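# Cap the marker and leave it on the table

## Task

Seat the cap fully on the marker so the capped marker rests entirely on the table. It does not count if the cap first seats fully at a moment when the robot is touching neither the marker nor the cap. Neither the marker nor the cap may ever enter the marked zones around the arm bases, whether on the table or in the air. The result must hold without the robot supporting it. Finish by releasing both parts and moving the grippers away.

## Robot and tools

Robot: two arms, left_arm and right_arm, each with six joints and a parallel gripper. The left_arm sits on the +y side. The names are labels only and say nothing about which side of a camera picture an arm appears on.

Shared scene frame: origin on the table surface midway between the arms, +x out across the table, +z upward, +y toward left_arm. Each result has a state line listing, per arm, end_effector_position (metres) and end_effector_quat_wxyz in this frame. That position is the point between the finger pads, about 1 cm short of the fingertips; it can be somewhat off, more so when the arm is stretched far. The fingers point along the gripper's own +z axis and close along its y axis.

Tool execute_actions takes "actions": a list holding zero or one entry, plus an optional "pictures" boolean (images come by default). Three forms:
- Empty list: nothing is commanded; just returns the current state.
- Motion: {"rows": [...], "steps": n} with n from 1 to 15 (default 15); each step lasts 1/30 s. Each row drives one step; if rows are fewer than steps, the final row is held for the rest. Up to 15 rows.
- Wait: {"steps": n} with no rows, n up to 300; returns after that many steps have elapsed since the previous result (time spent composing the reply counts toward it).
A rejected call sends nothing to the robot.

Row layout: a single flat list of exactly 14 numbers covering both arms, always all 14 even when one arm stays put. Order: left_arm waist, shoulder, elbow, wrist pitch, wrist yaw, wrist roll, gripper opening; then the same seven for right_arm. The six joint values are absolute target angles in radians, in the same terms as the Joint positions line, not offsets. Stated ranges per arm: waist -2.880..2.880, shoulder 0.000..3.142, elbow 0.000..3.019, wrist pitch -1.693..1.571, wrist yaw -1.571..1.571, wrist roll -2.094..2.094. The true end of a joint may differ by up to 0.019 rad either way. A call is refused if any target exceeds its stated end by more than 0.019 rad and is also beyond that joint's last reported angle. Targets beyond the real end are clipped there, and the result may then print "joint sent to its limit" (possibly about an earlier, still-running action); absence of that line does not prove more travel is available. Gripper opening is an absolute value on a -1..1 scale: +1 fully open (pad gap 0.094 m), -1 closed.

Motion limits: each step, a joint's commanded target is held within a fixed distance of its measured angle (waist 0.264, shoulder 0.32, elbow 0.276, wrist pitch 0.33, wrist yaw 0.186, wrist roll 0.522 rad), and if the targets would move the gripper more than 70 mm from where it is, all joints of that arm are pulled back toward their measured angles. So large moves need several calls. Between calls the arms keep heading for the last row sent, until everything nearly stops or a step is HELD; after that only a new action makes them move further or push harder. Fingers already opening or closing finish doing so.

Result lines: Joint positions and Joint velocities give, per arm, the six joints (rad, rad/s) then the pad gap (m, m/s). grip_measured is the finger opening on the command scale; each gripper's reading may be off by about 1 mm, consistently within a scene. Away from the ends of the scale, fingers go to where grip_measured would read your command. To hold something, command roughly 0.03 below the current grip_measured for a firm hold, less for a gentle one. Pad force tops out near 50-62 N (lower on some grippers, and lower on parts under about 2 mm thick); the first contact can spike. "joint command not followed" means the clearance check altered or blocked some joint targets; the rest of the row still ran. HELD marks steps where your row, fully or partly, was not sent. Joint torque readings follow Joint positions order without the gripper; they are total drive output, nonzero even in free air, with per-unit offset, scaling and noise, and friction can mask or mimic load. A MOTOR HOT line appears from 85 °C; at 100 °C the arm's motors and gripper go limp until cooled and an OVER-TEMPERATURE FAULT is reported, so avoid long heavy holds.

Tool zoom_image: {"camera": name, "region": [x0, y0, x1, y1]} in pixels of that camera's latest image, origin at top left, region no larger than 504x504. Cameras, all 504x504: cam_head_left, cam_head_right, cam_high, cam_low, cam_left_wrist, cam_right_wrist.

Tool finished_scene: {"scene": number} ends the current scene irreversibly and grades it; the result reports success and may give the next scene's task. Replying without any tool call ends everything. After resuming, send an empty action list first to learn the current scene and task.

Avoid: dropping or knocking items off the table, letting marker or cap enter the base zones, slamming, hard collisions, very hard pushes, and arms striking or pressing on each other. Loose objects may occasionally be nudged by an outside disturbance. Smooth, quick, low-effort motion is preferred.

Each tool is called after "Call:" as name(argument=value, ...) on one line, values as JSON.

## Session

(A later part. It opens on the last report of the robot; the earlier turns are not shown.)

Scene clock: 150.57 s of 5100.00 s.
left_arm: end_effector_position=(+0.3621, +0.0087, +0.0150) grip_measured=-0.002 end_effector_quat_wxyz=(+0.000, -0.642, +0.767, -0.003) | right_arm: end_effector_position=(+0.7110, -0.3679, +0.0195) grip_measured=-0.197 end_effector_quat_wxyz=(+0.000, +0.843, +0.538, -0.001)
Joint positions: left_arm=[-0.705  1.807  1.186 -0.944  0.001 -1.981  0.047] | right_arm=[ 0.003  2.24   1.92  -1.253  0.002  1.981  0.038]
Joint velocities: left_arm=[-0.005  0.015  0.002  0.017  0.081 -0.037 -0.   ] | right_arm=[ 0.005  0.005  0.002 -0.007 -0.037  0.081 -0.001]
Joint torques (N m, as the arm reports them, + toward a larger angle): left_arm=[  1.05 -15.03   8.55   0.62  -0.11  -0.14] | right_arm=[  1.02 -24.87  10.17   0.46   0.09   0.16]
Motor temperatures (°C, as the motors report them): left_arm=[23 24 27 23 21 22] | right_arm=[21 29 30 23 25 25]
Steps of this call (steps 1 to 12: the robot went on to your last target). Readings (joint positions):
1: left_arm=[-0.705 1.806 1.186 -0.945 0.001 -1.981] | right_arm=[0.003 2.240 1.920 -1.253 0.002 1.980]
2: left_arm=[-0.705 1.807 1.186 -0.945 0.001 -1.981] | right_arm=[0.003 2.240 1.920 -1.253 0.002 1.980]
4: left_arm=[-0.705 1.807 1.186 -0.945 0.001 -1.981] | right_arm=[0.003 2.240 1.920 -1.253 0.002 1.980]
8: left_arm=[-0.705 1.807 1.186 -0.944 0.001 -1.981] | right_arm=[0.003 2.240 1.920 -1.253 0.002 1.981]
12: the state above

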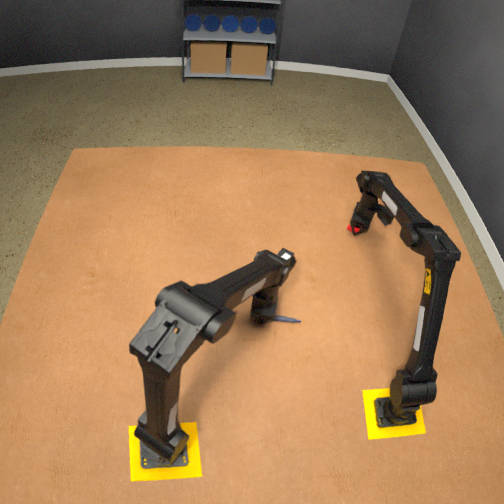

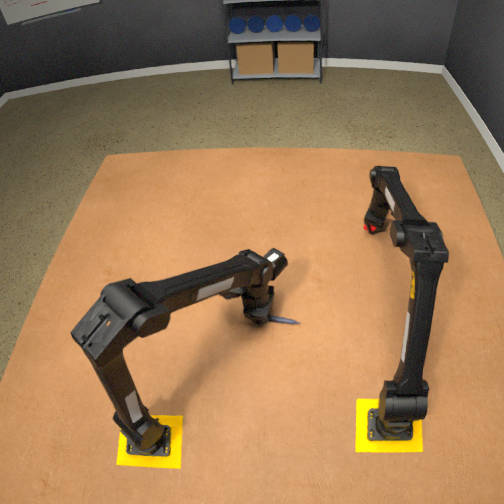

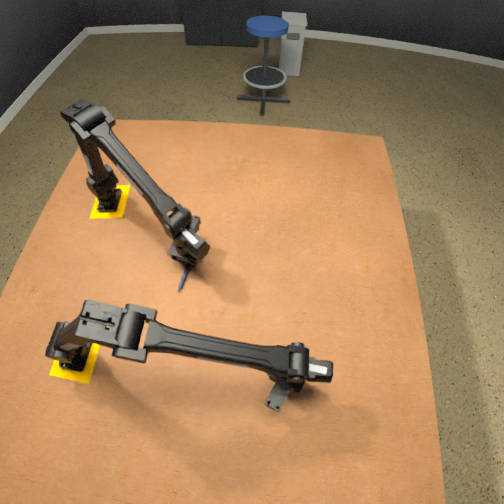

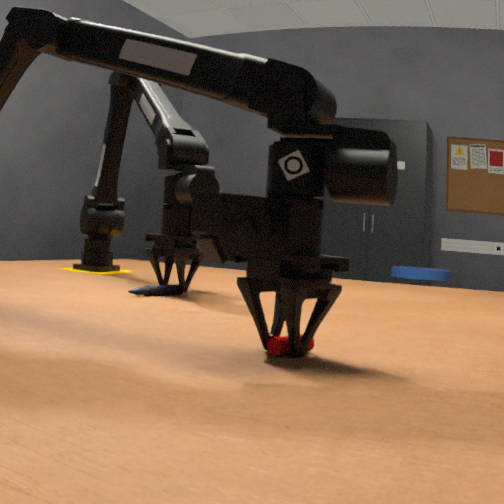

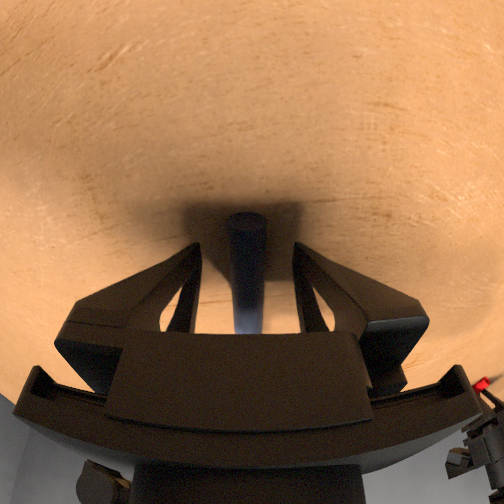

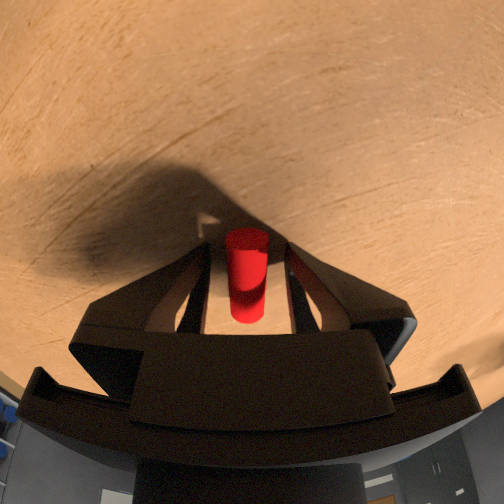

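Call:
execute_actions(actions=[{"rows":[[-0.690,1.81,1.191,-0.928,0,-1.992,-0.1,0.008,2.245,1.925,-1.238,0,1.992,-0.27],[-0.690,1.815,1.191,-0.928,0,-1.992,-0.2,0.008,2.245,1.925,-1.238,0,1.992,-0.34],[-0.690,1.818,1.191,-0.928,0,-1.992,-0.3,0.008,2.245,1.925,-1.238,0,1.992,-0.41],[-0.690,1.818,1.191,-0.928,0,-1.992,-0.38,0.008,2.245,1.925,-1.238,0,1.992,-0.47],[-0.690,1.818,1.191,-0.928,0,-1.992,-0.45,0.008,2.245,1.925,-1.238,0,1.992,-0.52],[-0.690,1.818,1.191,-0.928,0,-1.992,-0.51,0.008,2.245,1.925,-1.238,0,1.992,-0.56],[-0.690,1.818,1.191,-0.928,0,-1.992,-0.56,0.008,2.245,1.925,-1.238,0,1.992,-0.6],[-0.690,1.818,1.191,-0.928,0,-1.992,-0.6,0.008,2.245,1.925,-1.238,0,1.992,-0.63],[-0.690,1.815,1.191,-0.928,0,-1.992,-0.64,0.008,2.245,1.925,-1.238,0,1.992,-0.66],[-0.690,1.812,1.191,-0.928,0,-1.992,-0.69,0.008,2.245,1.925,-1.238,0,1.992,-0.69]],"steps":14}], pictures=false)

Call:
execute_actions(actions=[{"rows":[[-0.690,1.81,1.21,-0.928,0,-1.992,-0.69,0.008,2.23,1.925,-1.238,0,1.99,-0.69],[-0.690,1.81,1.23,-0.928,0,-1.992,-0.69,0.008,2.215,1.925,-1.238,0,1.99,-0.69],[-0.690,1.81,1.25,-0.92,0,-1.992,-0.69,0.008,2.2,1.925,-1.238,0,1.99,-0.69],[-0.690,1.81,1.27,-0.91,0,-1.992,-0.69,0.012,2.185,1.925,-1.238,0,1.99,-0.69],[-0.685,1.81,1.29,-0.89,0,-1.99,-0.69,0.02,2.17,1.92,-1.238,0,1.99,-0.69],[-0.678,1.81,1.31,-0.87,-0.01,-1.985,-0.69,0.032,2.155,1.91,-1.236,0,1.985,-0.69],[-0.67,1.81,1.325,-0.84,-0.02,-1.98,-0.69,0.046,2.14,1.90,-1.234,0,1.98,-0.69],[-0.66,1.81,1.34,-0.81,-0.03,-1.975,-0.69,0.062,2.128,1.888,-1.232,0,1.975,-0.69],[-0.65,1.812,1.35,-0.78,-0.042,-1.97,-0.69,0.08,2.116,1.876,-1.23,0,1.97,-0.69],[-0.64,1.815,1.36,-0.75,-0.054,-1.965,-0.69,0.098,2.104,1.864,-1.228,0,1.965,-0.69],[-0.63,1.82,1.36,-0.72,-0.066,-1.96,-0.69,0.116,2.092,1.852,-1.226,0,1.96,-0.69],[-0.62,1.825,1.36,-0.69,-0.078,-1.955,-0.69,0.134,2.08,1.84,-1.224,0,1.955,-0.69],[-0.61,1.83,1.36,-0.66,-0.09,-1.95,-0.69,0.152,2.07,1.828,-1.222,0,1.95,-0.69],[-0.60,1.836,1.36,-0.63,-0.102,-1.945,-0.69,0.17,2.06,1.816,-1.22,0,1.945,-0.69],[-0.59,1.842,1.36,-0.60,-0.114,-1.94,-0.69,0.188,2.052,1.804,-1.218,0,1.94,-0.69]]}], pictures=false)

Call:
execute_actions(actions=[{"rows":[[-0.58,1.848,1.357,-0.57,-0.126,-1.935,-0.69,0.206,2.046,1.792,-1.216,0,1.94,-0.69],[-0.57,1.854,1.354,-0.54,-0.138,-1.93,-0.69,0.224,2.042,1.78,-1.214,0,1.94,-0.69],[-0.56,1.86,1.35,-0.51,-0.15,-1.925,-0.69,0.242,2.04,1.768,-1.212,0,1.94,-0.69],[-0.55,1.866,1.346,-0.48,-0.162,-1.92,-0.69,0.26,2.04,1.756,-1.21,0,1.94,-0.69],[-0.54,1.872,1.342,-0.45,-0.174,-1.915,-0.69,0.277,2.04,1.745,-1.21,0,1.94,-0.69],[-0.531,1.878,1.338,-0.42,-0.186,-1.91,-0.69,0.293,2.04,1.735,-1.21,0,1.94,-0.69],[-0.523,1.884,1.334,-0.39,-0.198,-1.905,-0.69,0.308,2.04,1.725,-1.21,0,1.94,-0.69],[-0.516,1.89,1.33,-0.36,-0.21,-1.90,-0.69,0.322,2.04,1.716,-1.21,0,1.94,-0.69],[-0.51,1.896,1.326,-0.335,-0.222,-1.895,-0.69,0.334,2.04,1.708,-1.21,0,1.94,-0.69],[-0.505,1.902,1.322,-0.31,-0.234,-1.89,-0.69,0.345,2.04,1.701,-1.21,0,1.94,-0.69],[-0.501,1.907,1.319,-0.29,-0.244,-1.886,-0.69,0.355,2.04,1.695,-1.21,0,1.94,-0.69],[-0.498,1.912,1.316,-0.275,-0.253,-1.883,-0.69,0.364,2.04,1.69,-1.21,0,1.94,-0.69],[-0.496,1.916,1.314,-0.262,-0.26,-1.88,-0.69,0.371,2.04,1.686,-1.21,0,1.94,-0.69],[-0.495,1.919,1.312,-0.253,-0.265,-1.88,-0.69,0.376,2.04,1.684,-1.21,0,1.94,-0.69],[-0.495,1.92,1.312,-0.246,-0.268,-1.88,-0.69,0.38,2.04,1.683,-1.21,0,1.94,-0.69]]}], pictures=false)

Call:
execute_actions(actions=[{"steps":20}])

Scene clock: 193.67 s of 5100.00 s.
left_arm: end_effector_position=(+0.3617, +0.0090, +0.0128) grip_measured=-0.645 end_effector_quat_wxyz=(-0.000, -0.642, +0.767, -0.001) | right_arm: end_effector_position=(+0.7110, -0.3679, +0.0195) grip_measured=-0.628 end_effector_quat_wxyz=(+0.000, +0.843, +0.538, -0.001)
Joint positions: left_arm=[-0.705  1.811  1.186 -0.944  0.001 -1.982  0.017] | right_arm=[ 0.003  2.24   1.92  -1.253  0.002  1.981  0.017]
Joint velocities: left_arm=[-0.005  0.005  0.017  0.017 -0.051 -0.037 -0.001] | right_arm=[-0.015 -0.015 -0.012 -0.012  0.007  0.007 -0.   ]
Joint torques (N m, as the arm reports them, + toward a larger angle): left_arm=[  1.11 -14.82   8.52   0.63  -0.11  -0.15] | right_arm=[  1.44 -25.6   10.29   0.42   0.05   0.18]
Motor temperatures (°C, as the motors report them): left_arm=[23 24 27 23 21 22] | right_arm=[21 29 30 23 25 25]
Steps of this call (steps 1 to 15: the robot went on to your last target; steps 16 to 90: nothing new was sent; then 39.63 s passed at rest; steps 91 to 104: all 14 steps of this action). Readings (joint positions):
91: left_arm=[-0.705 1.807 1.186 -0.944 0.001 -1.982] | right_arm=[0.003 2.240 1.920 -1.253 0.002 1.981]
92: left_arm=[-0.705 1.807 1.186 -0.944 0.001 -1.982] | right_arm=[0.003 2.240 1.920 -1.253 0.002 1.981]
94: left_arm=[-0.705 1.808 1.186 -0.944 0.001 -1.982] | right_arm=[0.003 2.240 1.920 -1.253 0.002 1.981]
98: left_arm=[-0.705 1.811 1.186 -0.944 0.001 -1.982] | right_arm=[0.003 2.240 1.920 -1.253 0.002 1.981]
104: the state above

Scene clock: 194.17 s of 5100.00 s.
left_arm: end_effector_position=(+0.4982, -0.0081, +0.0762) grip_measured=-0.645 end_effector_quat_wxyz=(+0.113, -0.656, +0.726, -0.176) | right_arm: end_effector_position=(+0.6917, -0.2906, +0.0801) grip_measured=-0.627 end_effector_quat_wxyz=(+0.019, +0.805, +0.592, +0.029)
Joint positions: left_arm=[-0.633  1.817  1.325 -0.671 -0.102 -1.965  0.017] | right_arm=[ 0.12   2.092  1.829 -1.237  0.002  1.967  0.018]
Joint velocities: left_arm=[ 0.376  0.015  0.037  0.882 -0.359  0.168 -0.001] | right_arm=[ 0.689 -0.474 -0.286  0.085 -0.037 -0.125 -0.   ]
Joint torques (N m, as the arm reports them, + toward a larger angle): left_arm=[  1.55 -14.05  12.59   0.89  -0.17   0.11] | right_arm=[  3.27 -25.07   9.5    0.4    0.05  -0.07]
Motor temperatures (°C, as the motors report them): left_arm=[23 24 27 23 21 22] | right_arm=[21 29 30 23 25 25]
Steps of this call (steps 1 to 15: all 15 steps of this action). Readings (joint positions):
1: left_arm=[-0.705 1.811 1.186 -0.944 0.001 -1.982] | right_arm=[0.003 2.240 1.920 -1.253 0.002 1.981]
2: left_arm=[-0.705 1.811 1.186 -0.944 0.001 -1.982] | right_arm=[0.003 2.240 1.920 -1.253 0.002 1.981]
4: left_arm=[-0.705 1.812 1.192 -0.941 0.001 -1.982] | right_arm=[0.003 2.237 1.920 -1.253 0.002 1.981]
8: left_arm=[-0.699 1.816 1.244 -0.883 -0.018 -1.982] | right_arm=[0.011 2.207 1.900 -1.249 0.002 1.981]
15: the state above

Scene clock: 194.67 s of 5100.00 s.
left_arm: end_effector_position=(+0.6024, +0.0660, +0.0607) grip_measured=-0.645 end_effector_quat_wxyz=(-0.249, +0.674, -0.649, +0.249) | right_arm: end_effector_position=(+0.6110, -0.1389, +0.0632) grip_measured=-0.628 end_effector_quat_wxyz=(-0.000, +0.716, +0.698, -0.001)
Joint positions: left_arm=[-0.502  1.917  1.315 -0.291 -0.263 -1.901  0.017] | right_arm=[ 0.382  2.032  1.683 -1.224  0.     1.952  0.017]
Joint velocities: left_arm=[ 0.044  0.073 -0.076  0.305 -0.11   0.022 -0.001] | right_arm=[ 0.083 -0.015 -0.056 -0.012 -0.022  0.022 -0.001]
Joint torques (N m, as the arm reports them, + toward a larger angle): left_arm=[  0.26 -17.96   9.4    1.92  -0.24   0.16] | right_arm=[  0.29 -21.85  10.07   0.52   0.14  -0.06]
Motor temperatures (°C, as the motors report them): left_arm=[23 24 27 23 21 22] | right_arm=[21 29 30 23 25 25]
Steps of this call (steps 1 to 15: all 15 steps of this action). Readings (joint positions):
1: left_arm=[-0.619 1.818 1.326 -0.641 -0.114 -1.961] | right_arm=[0.145 2.077 1.818 -1.235 0.002 1.963]
2: left_arm=[-0.605 1.821 1.326 -0.613 -0.126 -1.957] | right_arm=[0.171 2.063 1.809 -1.233 0.002 1.961]
4: left_arm=[-0.579 1.834 1.326 -0.556 -0.151 -1.948] | right_arm=[0.223 2.043 1.788 -1.229 0.002 1.957]
8: left_arm=[-0.536 1.872 1.326 -0.439 -0.199 -1.930] | right_arm=[0.312 2.032 1.746 -1.225 0.001 1.954]
15: the state above

Scene clock: 195.33 s of 5100.00 s.
left_arm: end_effector_position=(+0.6044, +0.0662, +0.0589) grip_measured=-0.645 end_effector_quat_wxyz=(-0.254, +0.670, -0.650, +0.252) | right_arm: end_effector_position=(+0.6101, -0.1377, +0.0628) grip_measured=-0.628 end_effector_quat_wxyz=(-0.000, +0.715, +0.699, -0.001)
Joint positions: left_arm=[-0.501  1.922  1.311 -0.27  -0.266 -1.89   0.017] | right_arm=[ 0.385  2.032  1.682 -1.224  0.     1.951  0.017]
Joint velocities: left_arm=[-0.005 -0.005  0.017  0.002 -0.037 -0.007 -0.   ] | right_arm=[-0.024  0.005 -0.002 -0.002 -0.081  0.051 -0.   ]
Joint torques (N m, as the arm reports them, + toward a larger angle): left_arm=[  0.32 -18.11   9.34   2.01  -0.27   0.16] | right_arm=[  1.3  -21.5    9.68   0.73   0.13  -0.01]
Motor temperatures (°C, as the motors report them): left_arm=[23 24 27 23 21 22] | right_arm=[21 29 30 23 25 25]
Steps of this call (steps 1 to 20: the robot went on to your last target). Readings (joint positions):
1: left_arm=[-0.501 1.919 1.314 -0.283 -0.265 -1.899] | right_arm=[0.384 2.032 1.682 -1.224 0.000 1.952]
2: left_arm=[-0.501 1.921 1.312 -0.278 -0.266 -1.897] | right_arm=[0.386 2.032 1.682 -1.224 0.000 1.952]
4: left_arm=[-0.501 1.922 1.311 -0.274 -0.266 -1.895] | right_arm=[0.385 2.032 1.682 -1.224 0.000 1.952]
8: left_arm=[-0.501 1.922 1.311 -0.270 -0.266 -1.892] | right_arm=[0.385 2.032 1.682 -1.224 0.000 1.951]
20: the state above

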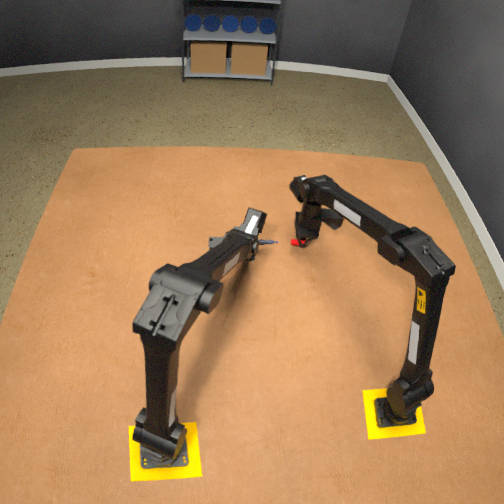

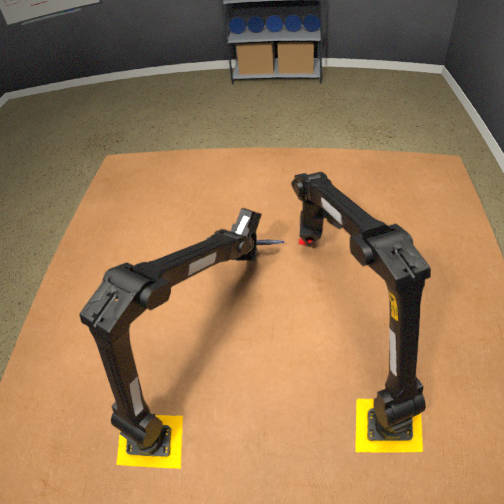

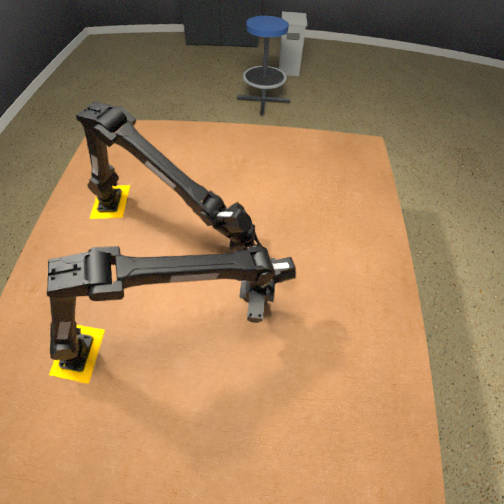

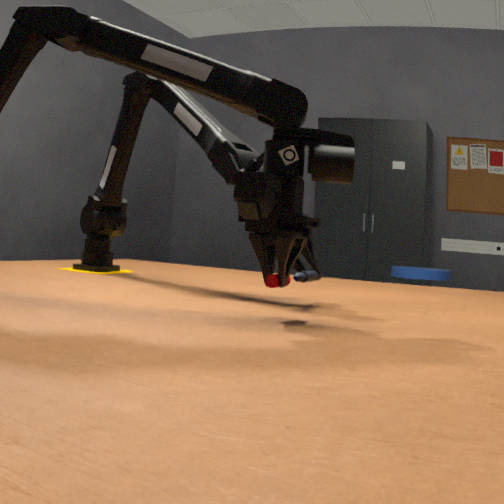

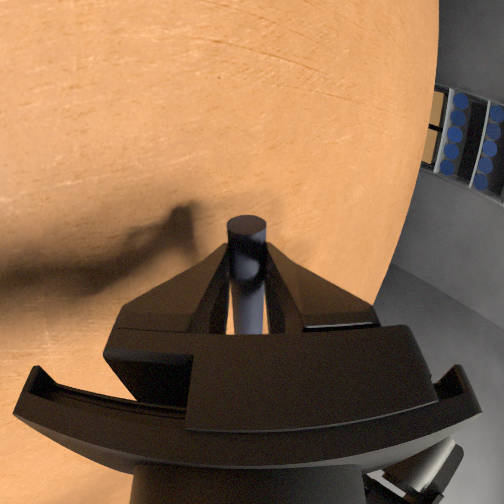

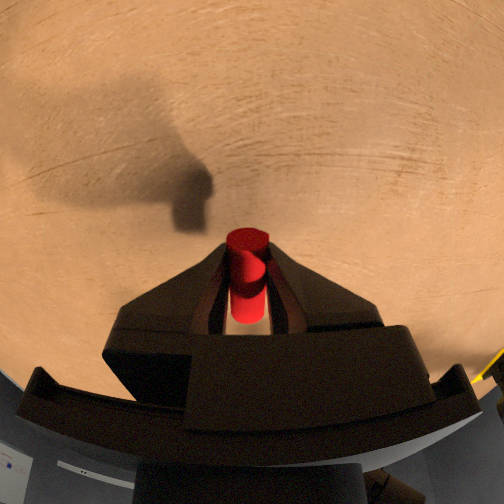

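Move to the pre-insert pose.

Call:
execute_actions(actions=[{"rows":[[-0.505,1.92,1.312,-0.246,-0.268,-1.89,-0.69,0.388,2.04,1.683,-1.21,0,1.95,-0.69],[-0.512,1.92,1.312,-0.246,-0.269,-1.897,-0.69,0.392,2.04,1.683,-1.21,0,1.958,-0.69],[-0.515,1.92,1.312,-0.246,-0.27,-1.90,-0.69,0.395,2.04,1.683,-1.21,0,1.961,-0.69],[-0.517,1.92,1.312,-0.246,-0.271,-1.901,-0.69,0.398,2.04,1.683,-1.21,0,1.963,-0.69],[-0.519,1.92,1.312,-0.246,-0.272,-1.902,-0.69,0.401,2.04,1.683,-1.21,0,1.965,-0.69],[-0.521,1.92,1.312,-0.246,-0.273,-1.903,-0.69,0.404,2.04,1.683,-1.21,0,1.967,-0.69],[-0.523,1.92,1.312,-0.246,-0.274,-1.904,-0.69,0.407,2.04,1.683,-1.21,0,1.969,-0.69],[-0.525,1.92,1.312,-0.246,-0.275,-1.905,-0.69,0.41,2.04,1.683,-1.21,0,1.971,-0.69],[-0.527,1.92,1.312,-0.246,-0.276,-1.906,-0.69,0.413,2.04,1.683,-1.21,0,1.973,-0.69],[-0.529,1.92,1.312,-0.246,-0.277,-1.907,-0.69,0.415,2.04,1.683,-1.21,0,1.975,-0.69],[-0.531,1.92,1.312,-0.246,-0.277,-1.908,-0.69,0.417,2.04,1.683,-1.21,0,1.976,-0.69],[-0.533,1.92,1.312,-0.246,-0.277,-1.909,-0.69,0.419,2.04,1.683,-1.21,0,1.977,-0.69],[-0.535,1.92,1.312,-0.246,-0.277,-1.91,-0.69,0.421,2.04,1.683,-1.21,0,1.978,-0.69]]}], pictures=false)

Call:
execute_actions(actions=[{"steps":15}])

Call:
zoom_image(camera="cam_head_left", region=[250,220,320,265])

Call:
zoom_image(camera="cam_low", region=[250,250,340,305])

Call:
zoom_image(camera="cam_right_wrist", region=[200,270,300,345])

Scene clock: 216.13 s of 5100.00 s.
left_arm: end_effector_position=(+0.6010, +0.0565, +0.0592) grip_measured=-0.645 end_effector_quat_wxyz=(+0.255, -0.668, +0.652, -0.253) | right_arm: end_effector_position=(+0.6038, -0.1215, +0.0628) grip_measured=-0.628 end_effector_quat_wxyz=(-0.000, +0.709, +0.705, -0.001)
Joint positions: left_arm=[-0.518  1.922  1.311 -0.27  -0.274 -1.897  0.017] | right_arm=[ 0.413  2.032  1.682 -1.224  0.     1.963  0.017]
Joint velocities: left_arm=[-0.083 -0.015  0.012 -0.007 -0.022 -0.037 -0.   ] | right_arm=[ 0.083 -0.015  0.002 -0.002 -0.066  0.007 -0.001]
Joint torques (N m, as the arm reports them, + toward a larger angle): left_arm=[ -1.62 -17.95   9.33   2.03  -0.29  -0.08] | right_arm=[  0.29 -21.64   9.88   0.61   0.09   0.2 ]
Motor temperatures (°C, as the motors report them): left_arm=[23 24 27 23 21 22] | right_arm=[21 29 29 23 25 25]
Steps of this call (steps 1 to 15: the robot went on to your last target; steps 16 to 90: nothing new was sent; then 17.30 s passed at rest; steps 91 to 105: all 15 steps of this action). Readings (joint positions):
91: left_arm=[-0.501 1.922 1.311 -0.270 -0.266 -1.890] | right_arm=[0.385 2.032 1.682 -1.224 0.000 1.951]
92: left_arm=[-0.501 1.922 1.311 -0.270 -0.266 -1.890] | right_arm=[0.385 2.032 1.682 -1.224 0.000 1.951]
94: left_arm=[-0.501 1.922 1.311 -0.270 -0.268 -1.890] | right_arm=[0.385 2.032 1.682 -1.224 0.000 1.951]
98: left_arm=[-0.503 1.922 1.311 -0.270 -0.272 -1.892] | right_arm=[0.390 2.032 1.682 -1.224 0.000 1.954]
105: the state above

Scene clock: 216.63 s of 5100.00 s.
left_arm: end_effector_position=(+0.5997, +0.0529, +0.0592) grip_measured=-0.645 end_effector_quat_wxyz=(+0.254, -0.667, +0.653, -0.254) | right_arm: end_effector_position=(+0.6024, -0.1181, +0.0628) grip_measured=-0.628 end_effector_quat_wxyz=(-0.000, +0.708, +0.706, -0.001)
Joint positions: left_arm=[-0.524  1.922  1.311 -0.27  -0.275 -1.899  0.017] | right_arm=[ 0.419  2.032  1.682 -1.224  0.     1.967  0.017]
Joint velocities: left_arm=[-0.015  0.005 -0.007  0.007 -0.081  0.007  0.   ] | right_arm=[-0.015 -0.005  0.002  0.002  0.007  0.037  0.   ]
Joint torques (N m, as the arm reports them, + toward a larger angle): left_arm=[ -1.01 -17.98   9.33   2.02  -0.28  -0.07] | right_arm=[  1.14 -21.85   9.87   0.5    0.11   0.13]
Motor temperatures (°C, as the motors report them): left_arm=[23 24 27 23 21 22] | right_arm=[21 29 29 23 25 25]
Steps of this call (steps 1 to 15: the robot went on to your last target). Readings (joint positions):
1: left_arm=[-0.520 1.922 1.311 -0.270 -0.274 -1.898] | right_arm=[0.416 2.032 1.682 -1.224 0.000 1.964]
2: left_arm=[-0.522 1.922 1.311 -0.270 -0.274 -1.898] | right_arm=[0.418 2.032 1.682 -1.224 0.000 1.965]
4: left_arm=[-0.524 1.922 1.311 -0.270 -0.274 -1.899] | right_arm=[0.419 2.032 1.682 -1.224 0.000 1.965]
8: left_arm=[-0.524 1.922 1.311 -0.270 -0.275 -1.899] | right_arm=[0.419 2.032 1.682 -1.224 0.000 1.966]
15: the state above
All arms were judged still, so your last target was given up. Only a new action makes them travel on or press farther. Fingers that are still opening or closing keep moving.

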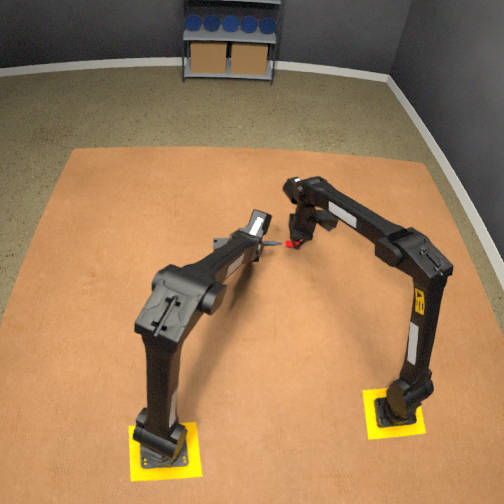

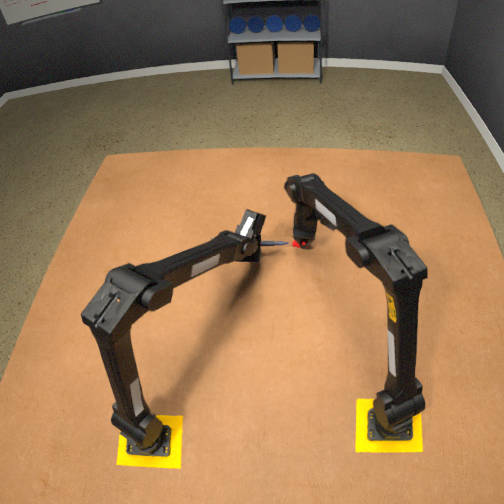

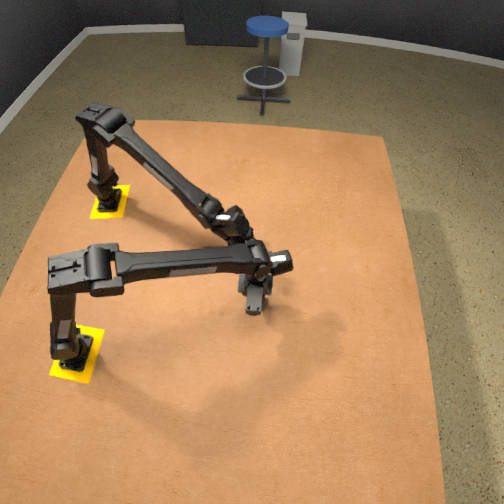

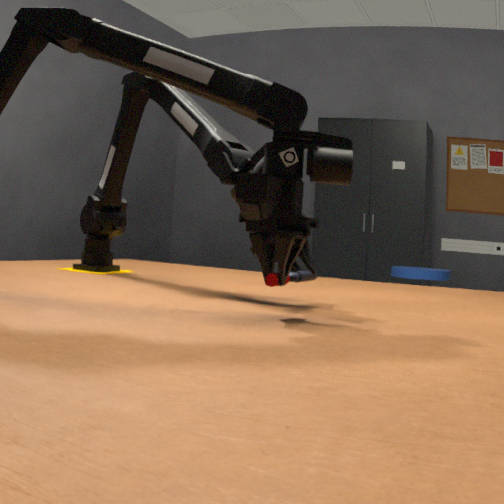

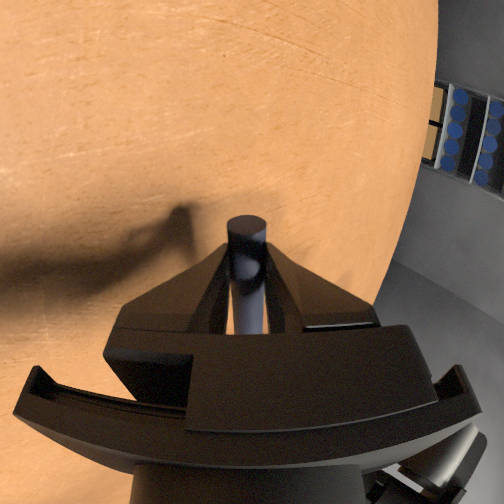

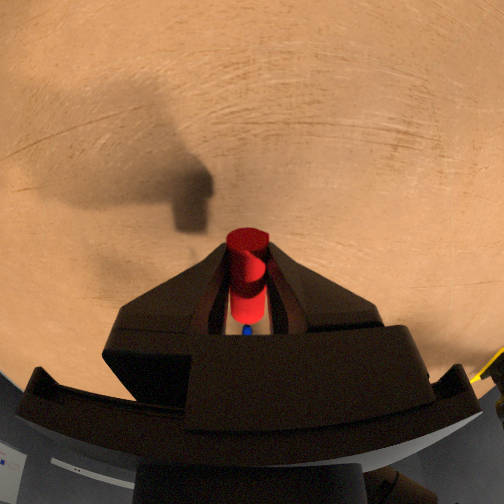

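Region (250, 220, 320, 265) of cam_head_left's 504x504 image, scaled by 7.200, with more detail than that image has; it fills the top 324 rows of this view, and the rest is white.

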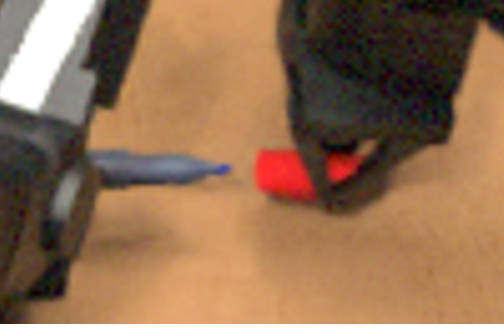

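Region (250, 250, 340, 305) of cam_low's 504x504 image, scaled by 5.600, with more detail than that image has.

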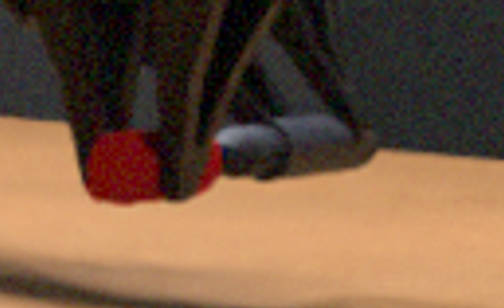

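Region (200, 270, 300, 345) of cam_right_wrist's 504x504 image, scaled by 5.040, with more detail than that image has; it fills the top 378 rows of this view, and the rest is white.

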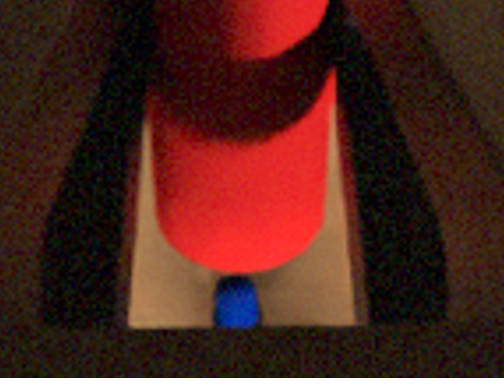

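Call:
execute_actions(actions=[{"rows":[[-0.538,1.925,1.312,-0.246,-0.278,-1.911,-0.69,0.426,2.04,1.683,-1.21,0,1.98,-0.69],[-0.54,1.93,1.312,-0.246,-0.28,-1.913,-0.69,0.428,2.04,1.683,-1.21,0,1.982,-0.69],[-0.542,1.93,1.312,-0.246,-0.281,-1.914,-0.69,0.43,2.04,1.683,-1.21,0,1.984,-0.69],[-0.544,1.93,1.312,-0.246,-0.283,-1.916,-0.69,0.432,2.04,1.683,-1.21,0,1.986,-0.69],[-0.546,1.93,1.312,-0.246,-0.284,-1.917,-0.69,0.434,2.04,1.683,-1.21,0,1.988,-0.69],[-0.548,1.93,1.312,-0.246,-0.285,-1.919,-0.69,0.436,2.04,1.683,-1.21,0,1.99,-0.69],[-0.55,1.93,1.312,-0.246,-0.287,-1.92,-0.69,0.438,2.04,1.683,-1.21,0,1.992,-0.69],[-0.552,1.93,1.312,-0.246,-0.288,-1.922,-0.69,0.44,2.04,1.683,-1.21,0,1.994,-0.69],[-0.554,1.93,1.312,-0.246,-0.29,-1.923,-0.69,0.442,2.04,1.683,-1.21,0,1.996,-0.69],[-0.556,1.93,1.312,-0.246,-0.291,-1.925,-0.69,0.444,2.04,1.683,-1.21,0,1.998,-0.69],[-0.558,1.93,1.312,-0.246,-0.292,-1.927,-0.69,0.446,2.04,1.683,-1.21,0,2.0,-0.69],[-0.56,1.93,1.312,-0.246,-0.294,-1.928,-0.69,0.448,2.04,1.683,-1.21,0,2.002,-0.69],[-0.562,1.93,1.312,-0.246,-0.295,-1.93,-0.69,0.45,2.04,1.683,-1.21,0,2.004,-0.69],[-0.564,1.93,1.312,-0.246,-0.297,-1.931,-0.69,0.452,2.04,1.683,-1.21,0,2.006,-0.69],[-0.566,1.93,1.312,-0.246,-0.298,-1.933,-0.69,0.454,2.04,1.683,-1.21,0,2.008,-0.69]]}], pictures=false)

Call:
execute_actions(actions=[{"rows":[[-0.568,1.93,1.312,-0.246,-0.299,-1.934,-0.69,0.456,2.04,1.683,-1.21,0,2.01,-0.69],[-0.57,1.93,1.312,-0.246,-0.301,-1.936,-0.69,0.458,2.04,1.683,-1.21,0,2.012,-0.69],[-0.572,1.93,1.312,-0.246,-0.302,-1.937,-0.69,0.46,2.04,1.683,-1.21,0,2.014,-0.69],[-0.574,1.93,1.312,-0.246,-0.304,-1.939,-0.69,0.462,2.04,1.683,-1.21,0,2.016,-0.69],[-0.576,1.93,1.312,-0.246,-0.305,-1.94,-0.69,0.464,2.04,1.683,-1.21,0,2.018,-0.69],[-0.578,1.93,1.312,-0.246,-0.306,-1.942,-0.69,0.466,2.04,1.683,-1.21,0,2.02,-0.69],[-0.58,1.93,1.312,-0.246,-0.308,-1.943,-0.69,0.468,2.04,1.683,-1.21,0,2.022,-0.69],[-0.582,1.93,1.312,-0.246,-0.309,-1.945,-0.69,0.47,2.04,1.683,-1.21,0,2.024,-0.69],[-0.584,1.93,1.312,-0.246,-0.31,-1.946,-0.69,0.472,2.04,1.683,-1.21,0,2.026,-0.69],[-0.587,1.93,1.312,-0.246,-0.31,-1.946,-0.69,0.475,2.04,1.683,-1.21,0,2.026,-0.69],[-0.59,1.93,1.312,-0.246,-0.31,-1.946,-0.69,0.478,2.04,1.683,-1.21,0,2.026,-0.69]]}])

Call:
zoom_image(camera="cam_head_left", region=[250,220,320,265])

Call:
zoom_image(camera="cam_right_wrist", region=[200,270,300,345])

Scene clock: 251.63 s of 5100.00 s.
left_arm: end_effector_position=(+0.5947, +0.0410, +0.0579) grip_measured=-0.645 end_effector_quat_wxyz=(+0.256, -0.666, +0.653, -0.254) | right_arm: end_effector_position=(+0.5972, -0.1059, +0.0628) grip_measured=-0.628 end_effector_quat_wxyz=(-0.000, +0.709, +0.706, -0.001)
Joint positions: left_arm=[-0.548  1.925  1.311 -0.27  -0.294 -1.916  0.017] | right_arm=[ 0.441  2.032  1.682 -1.224  0.     1.989  0.017]
Joint velocities: left_arm=[-0.093  0.005 -0.012 -0.007 -0.066 -0.051 -0.001] | right_arm=[ 0.073 -0.005 -0.002 -0.002 -0.007  0.037 -0.   ]
Joint torques (N m, as the arm reports them, + toward a larger angle): left_arm=[ -1.64 -17.25   9.33   2.02  -0.3   -0.07] | right_arm=[  1.15 -21.63   9.86   0.64   0.1    0.12]
Motor temperatures (°C, as the motors report them): left_arm=[23 24 27 23 21 22] | right_arm=[21 29 29 23 25 25]
Steps of this call (steps 1 to 90: nothing new was sent; then 31.50 s passed at rest; steps 91 to 105: all 15 steps of this action). Readings (joint positions):
91: left_arm=[-0.524 1.922 1.311 -0.270 -0.275 -1.900] | right_arm=[0.419 2.032 1.682 -1.224 0.000 1.967]
92: left_arm=[-0.524 1.922 1.311 -0.270 -0.276 -1.900] | right_arm=[0.419 2.032 1.682 -1.224 0.000 1.968]
94: left_arm=[-0.525 1.922 1.311 -0.270 -0.279 -1.902] | right_arm=[0.419 2.032 1.682 -1.224 0.000 1.970]
98: left_arm=[-0.529 1.924 1.311 -0.270 -0.285 -1.906] | right_arm=[0.424 2.032 1.682 -1.224 0.000 1.976]
105: the state above

Scene clock: 252.13 s of 5100.00 s.
left_arm: end_effector_position=(+0.5883, +0.0253, +0.0584) grip_measured=-0.645 end_effector_quat_wxyz=(+0.256, -0.664, +0.654, -0.257) | right_arm: end_effector_position=(+0.5904, -0.0909, +0.0628) grip_measured=-0.628 end_effector_quat_wxyz=(-0.000, +0.708, +0.706, -0.001)
Joint positions: left_arm=[-0.576  1.925  1.311 -0.27  -0.308 -1.933  0.017] | right_arm=[ 0.468  2.032  1.682 -1.224  0.001  2.013  0.017]
Joint velocities: left_arm=[-0.024 -0.005  0.007  0.012  0.007  0.022  0.001] | right_arm=[ 0.044 -0.005  0.002 -0.002 -0.037 -0.022 -0.   ]
Joint torques (N m, as the arm reports them, + toward a larger angle): left_arm=[ -1.29 -17.43   9.28   2.01  -0.28  -0.09] | right_arm=[  0.81 -21.12   9.6    0.45   0.09   0.18]
Motor temperatures (°C, as the motors report them): left_arm=[23 24 27 23 21 22] | right_arm=[21 29 29 23 25 25]
Steps of this call (steps 1 to 15: all 15 steps of this action). Readings (joint positions):
1: left_arm=[-0.550 1.925 1.311 -0.270 -0.295 -1.918] | right_arm=[0.444 2.032 1.682 -1.224 0.000 1.991]
2: left_arm=[-0.552 1.925 1.311 -0.270 -0.297 -1.919] | right_arm=[0.447 2.032 1.682 -1.224 0.000 1.993]
4: left_arm=[-0.557 1.925 1.311 -0.270 -0.300 -1.922] | right_arm=[0.451 2.032 1.682 -1.224 0.000 1.997]
8: left_arm=[-0.564 1.925 1.311 -0.270 -0.305 -1.927] | right_arm=[0.457 2.032 1.682 -1.224 0.000 2.006]
15: the state above

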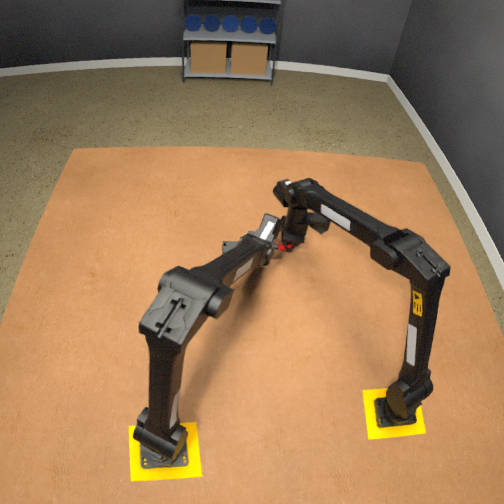

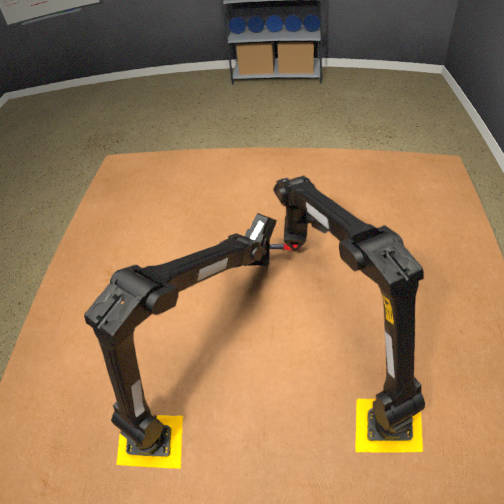

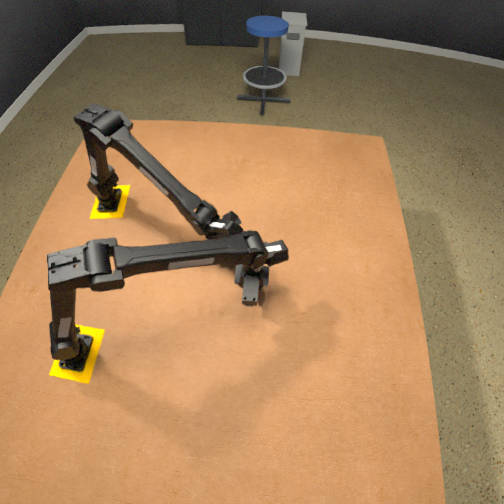

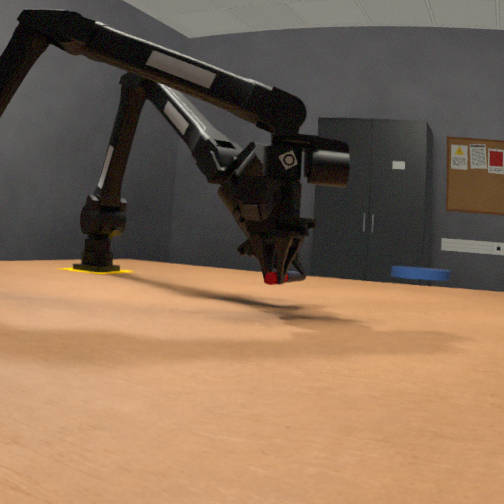

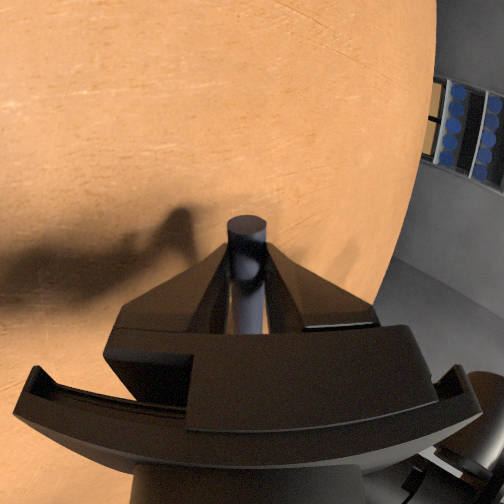

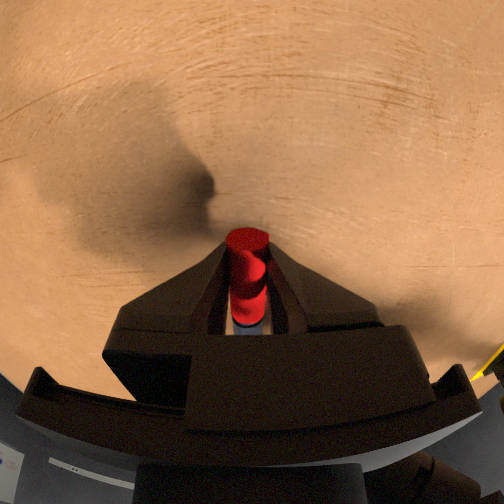

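Region (250, 220, 320, 265) of cam_head_left's 504x504 image, scaled by 7.200, with more detail than that image has; it fills the top 324 rows of this view, and the rest is white.

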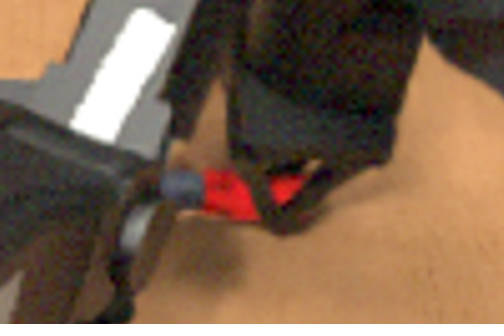

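Region (200, 270, 300, 345) of cam_right_wrist's 504x504 image, scaled by 5.040, with more detail than that image has; it fills the top 378 rows of this view, and the rest is white.

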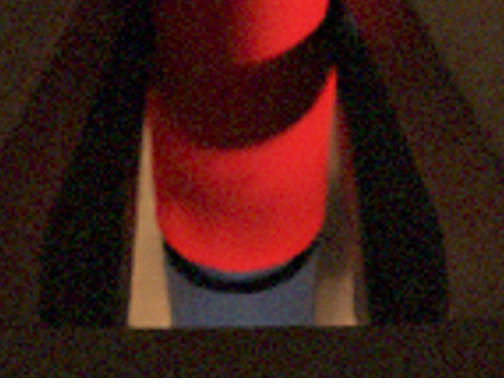

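Mild push so it holds by friction.

Call:
execute_actions(actions=[{"rows":[[-0.595,1.93,1.312,-0.246,-0.31,-1.946,-0.69,0.482,2.04,1.683,-1.21,0,2.026,-0.69],[-0.60,1.93,1.312,-0.246,-0.31,-1.946,-0.69,0.486,2.04,1.683,-1.21,0,2.026,-0.69],[-0.605,1.93,1.312,-0.246,-0.31,-1.946,-0.69,0.49,2.04,1.683,-1.21,0,2.026,-0.69],[-0.61,1.93,1.312,-0.246,-0.31,-1.946,-0.69,0.494,2.04,1.683,-1.21,0,2.026,-0.69],[-0.615,1.93,1.312,-0.246,-0.31,-1.946,-0.69,0.498,2.04,1.683,-1.21,0,2.026,-0.69],[-0.62,1.93,1.312,-0.246,-0.31,-1.946,-0.69,0.502,2.04,1.683,-1.21,0,2.026,-0.69],[-0.625,1.93,1.312,-0.246,-0.31,-1.946,-0.69,0.506,2.04,1.683,-1.21,0,2.026,-0.69],[-0.63,1.93,1.312,-0.246,-0.31,-1.946,-0.69,0.51,2.04,1.683,-1.21,0,2.026,-0.69],[-0.635,1.93,1.312,-0.246,-0.31,-1.946,-0.69,0.515,2.04,1.683,-1.21,0,2.026,-0.69],[-0.64,1.93,1.312,-0.246,-0.31,-1.946,-0.69,0.52,2.04,1.683,-1.21,0,2.026,-0.69]]}])

Call:
zoom_image(camera="cam_right_wrist", region=[200,270,300,345])

Scene clock: 264.50 s of 5100.00 s.
left_arm: end_effector_position=(+0.5845, +0.0232, +0.0566) grip_measured=-0.645 end_effector_quat_wxyz=(+0.262, -0.663, +0.654, -0.252) | right_arm: end_effector_position=(+0.5873, -0.0891, +0.0609) grip_measured=-0.628 end_effector_quat_wxyz=(+0.007, +0.705, +0.709, -0.007)
Joint positions: left_arm=[-0.586  1.925  1.306 -0.27  -0.327 -1.937  0.017] | right_arm=[ 0.478  2.032  1.677 -1.224  0.017  2.017  0.017]
Joint velocities: left_arm=[ 0.005 -0.015 -0.012 -0.012 -0.022 -0.007  0.   ] | right_arm=[ 0.015 -0.005 -0.007  0.002 -0.022  0.11   0.001]
Joint torques (N m, as the arm reports them, + toward a larger angle): left_arm=[ -5.23 -17.46   9.82   2.     0.52  -0.07] | right_arm=[  3.   -21.39  10.28   0.33  -0.46   0.18]
Motor temperatures (°C, as the motors report them): left_arm=[23 24 27 23 21 22] | right_arm=[21 29 29 23 25 25]
Steps of this call (steps 1 to 15: the robot went on to your last target; steps 16 to 90: nothing new was sent; then 8.87 s passed at rest; steps 91 to 105: all 15 steps of this action). Readings (joint positions):
91: left_arm=[-0.576 1.925 1.311 -0.270 -0.310 -1.935] | right_arm=[0.469 2.032 1.682 -1.224 0.002 2.017]
92: left_arm=[-0.577 1.925 1.311 -0.270 -0.310 -1.935] | right_arm=[0.470 2.032 1.682 -1.224 0.002 2.017]
94: left_arm=[-0.578 1.925 1.311 -0.270 -0.313 -1.935] | right_arm=[0.470 2.032 1.682 -1.224 0.003 2.017]
98: left_arm=[-0.583 1.925 1.311 -0.270 -0.321 -1.936] | right_arm=[0.473 2.032 1.682 -1.224 0.011 2.017]
105: the state above

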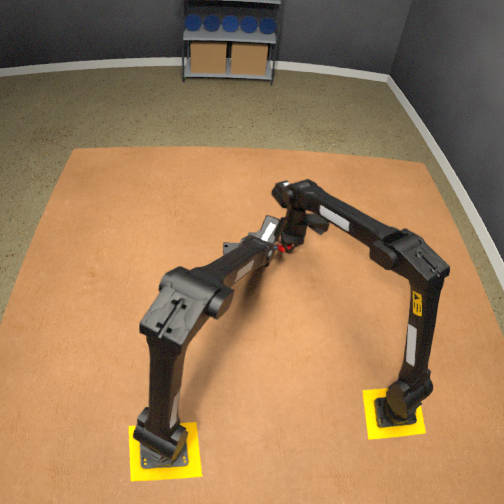

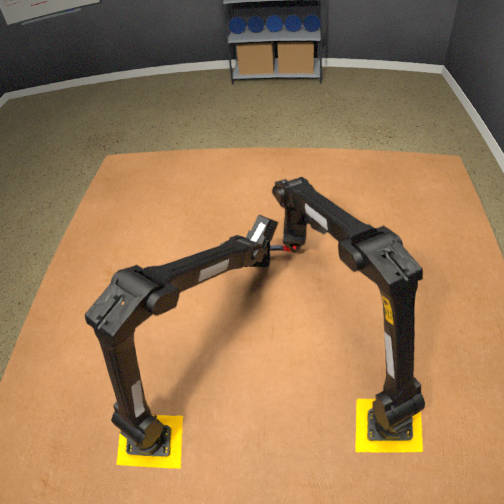

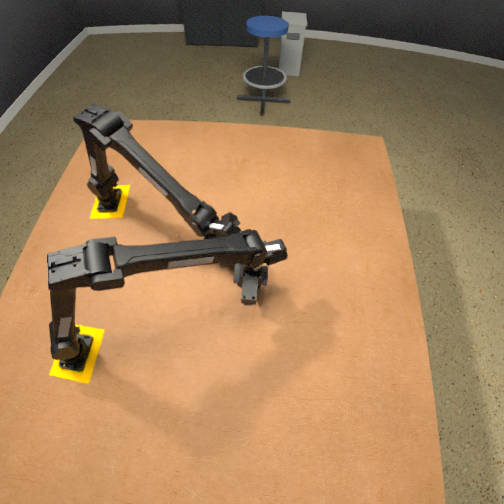

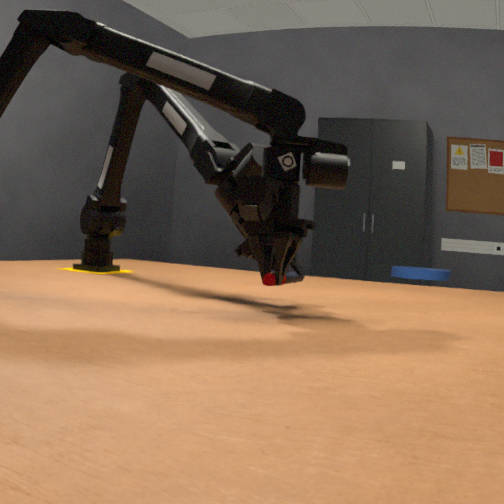

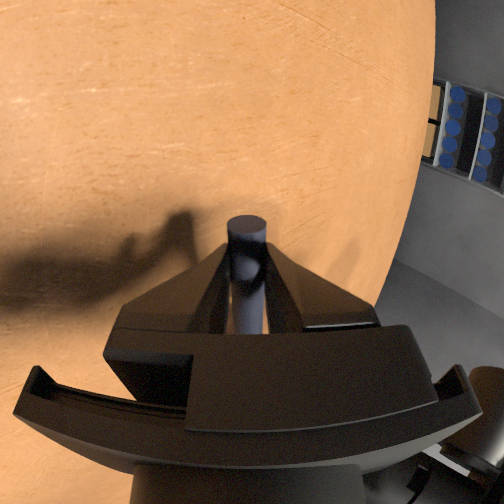

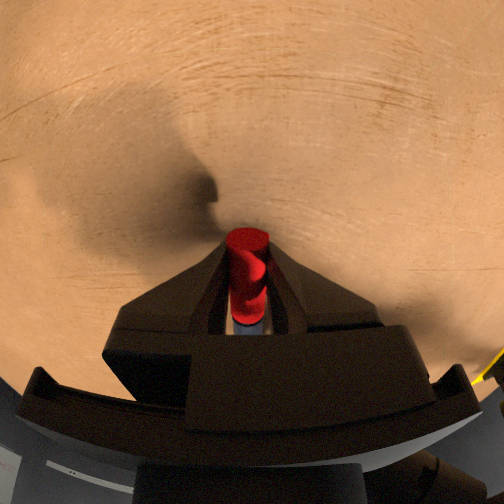

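Region (200, 270, 300, 345) of cam_right_wrist's 504x504 image, scaled by 5.040, with more detail than that image has; it fills the top 378 rows of this view, and the rest is white.

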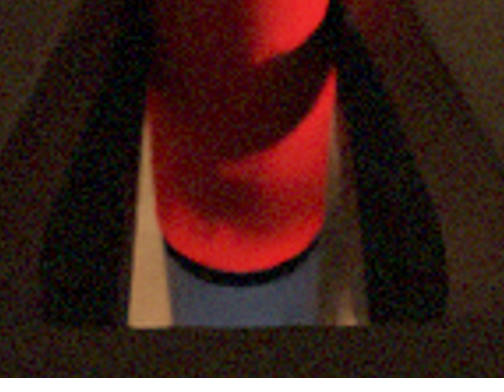

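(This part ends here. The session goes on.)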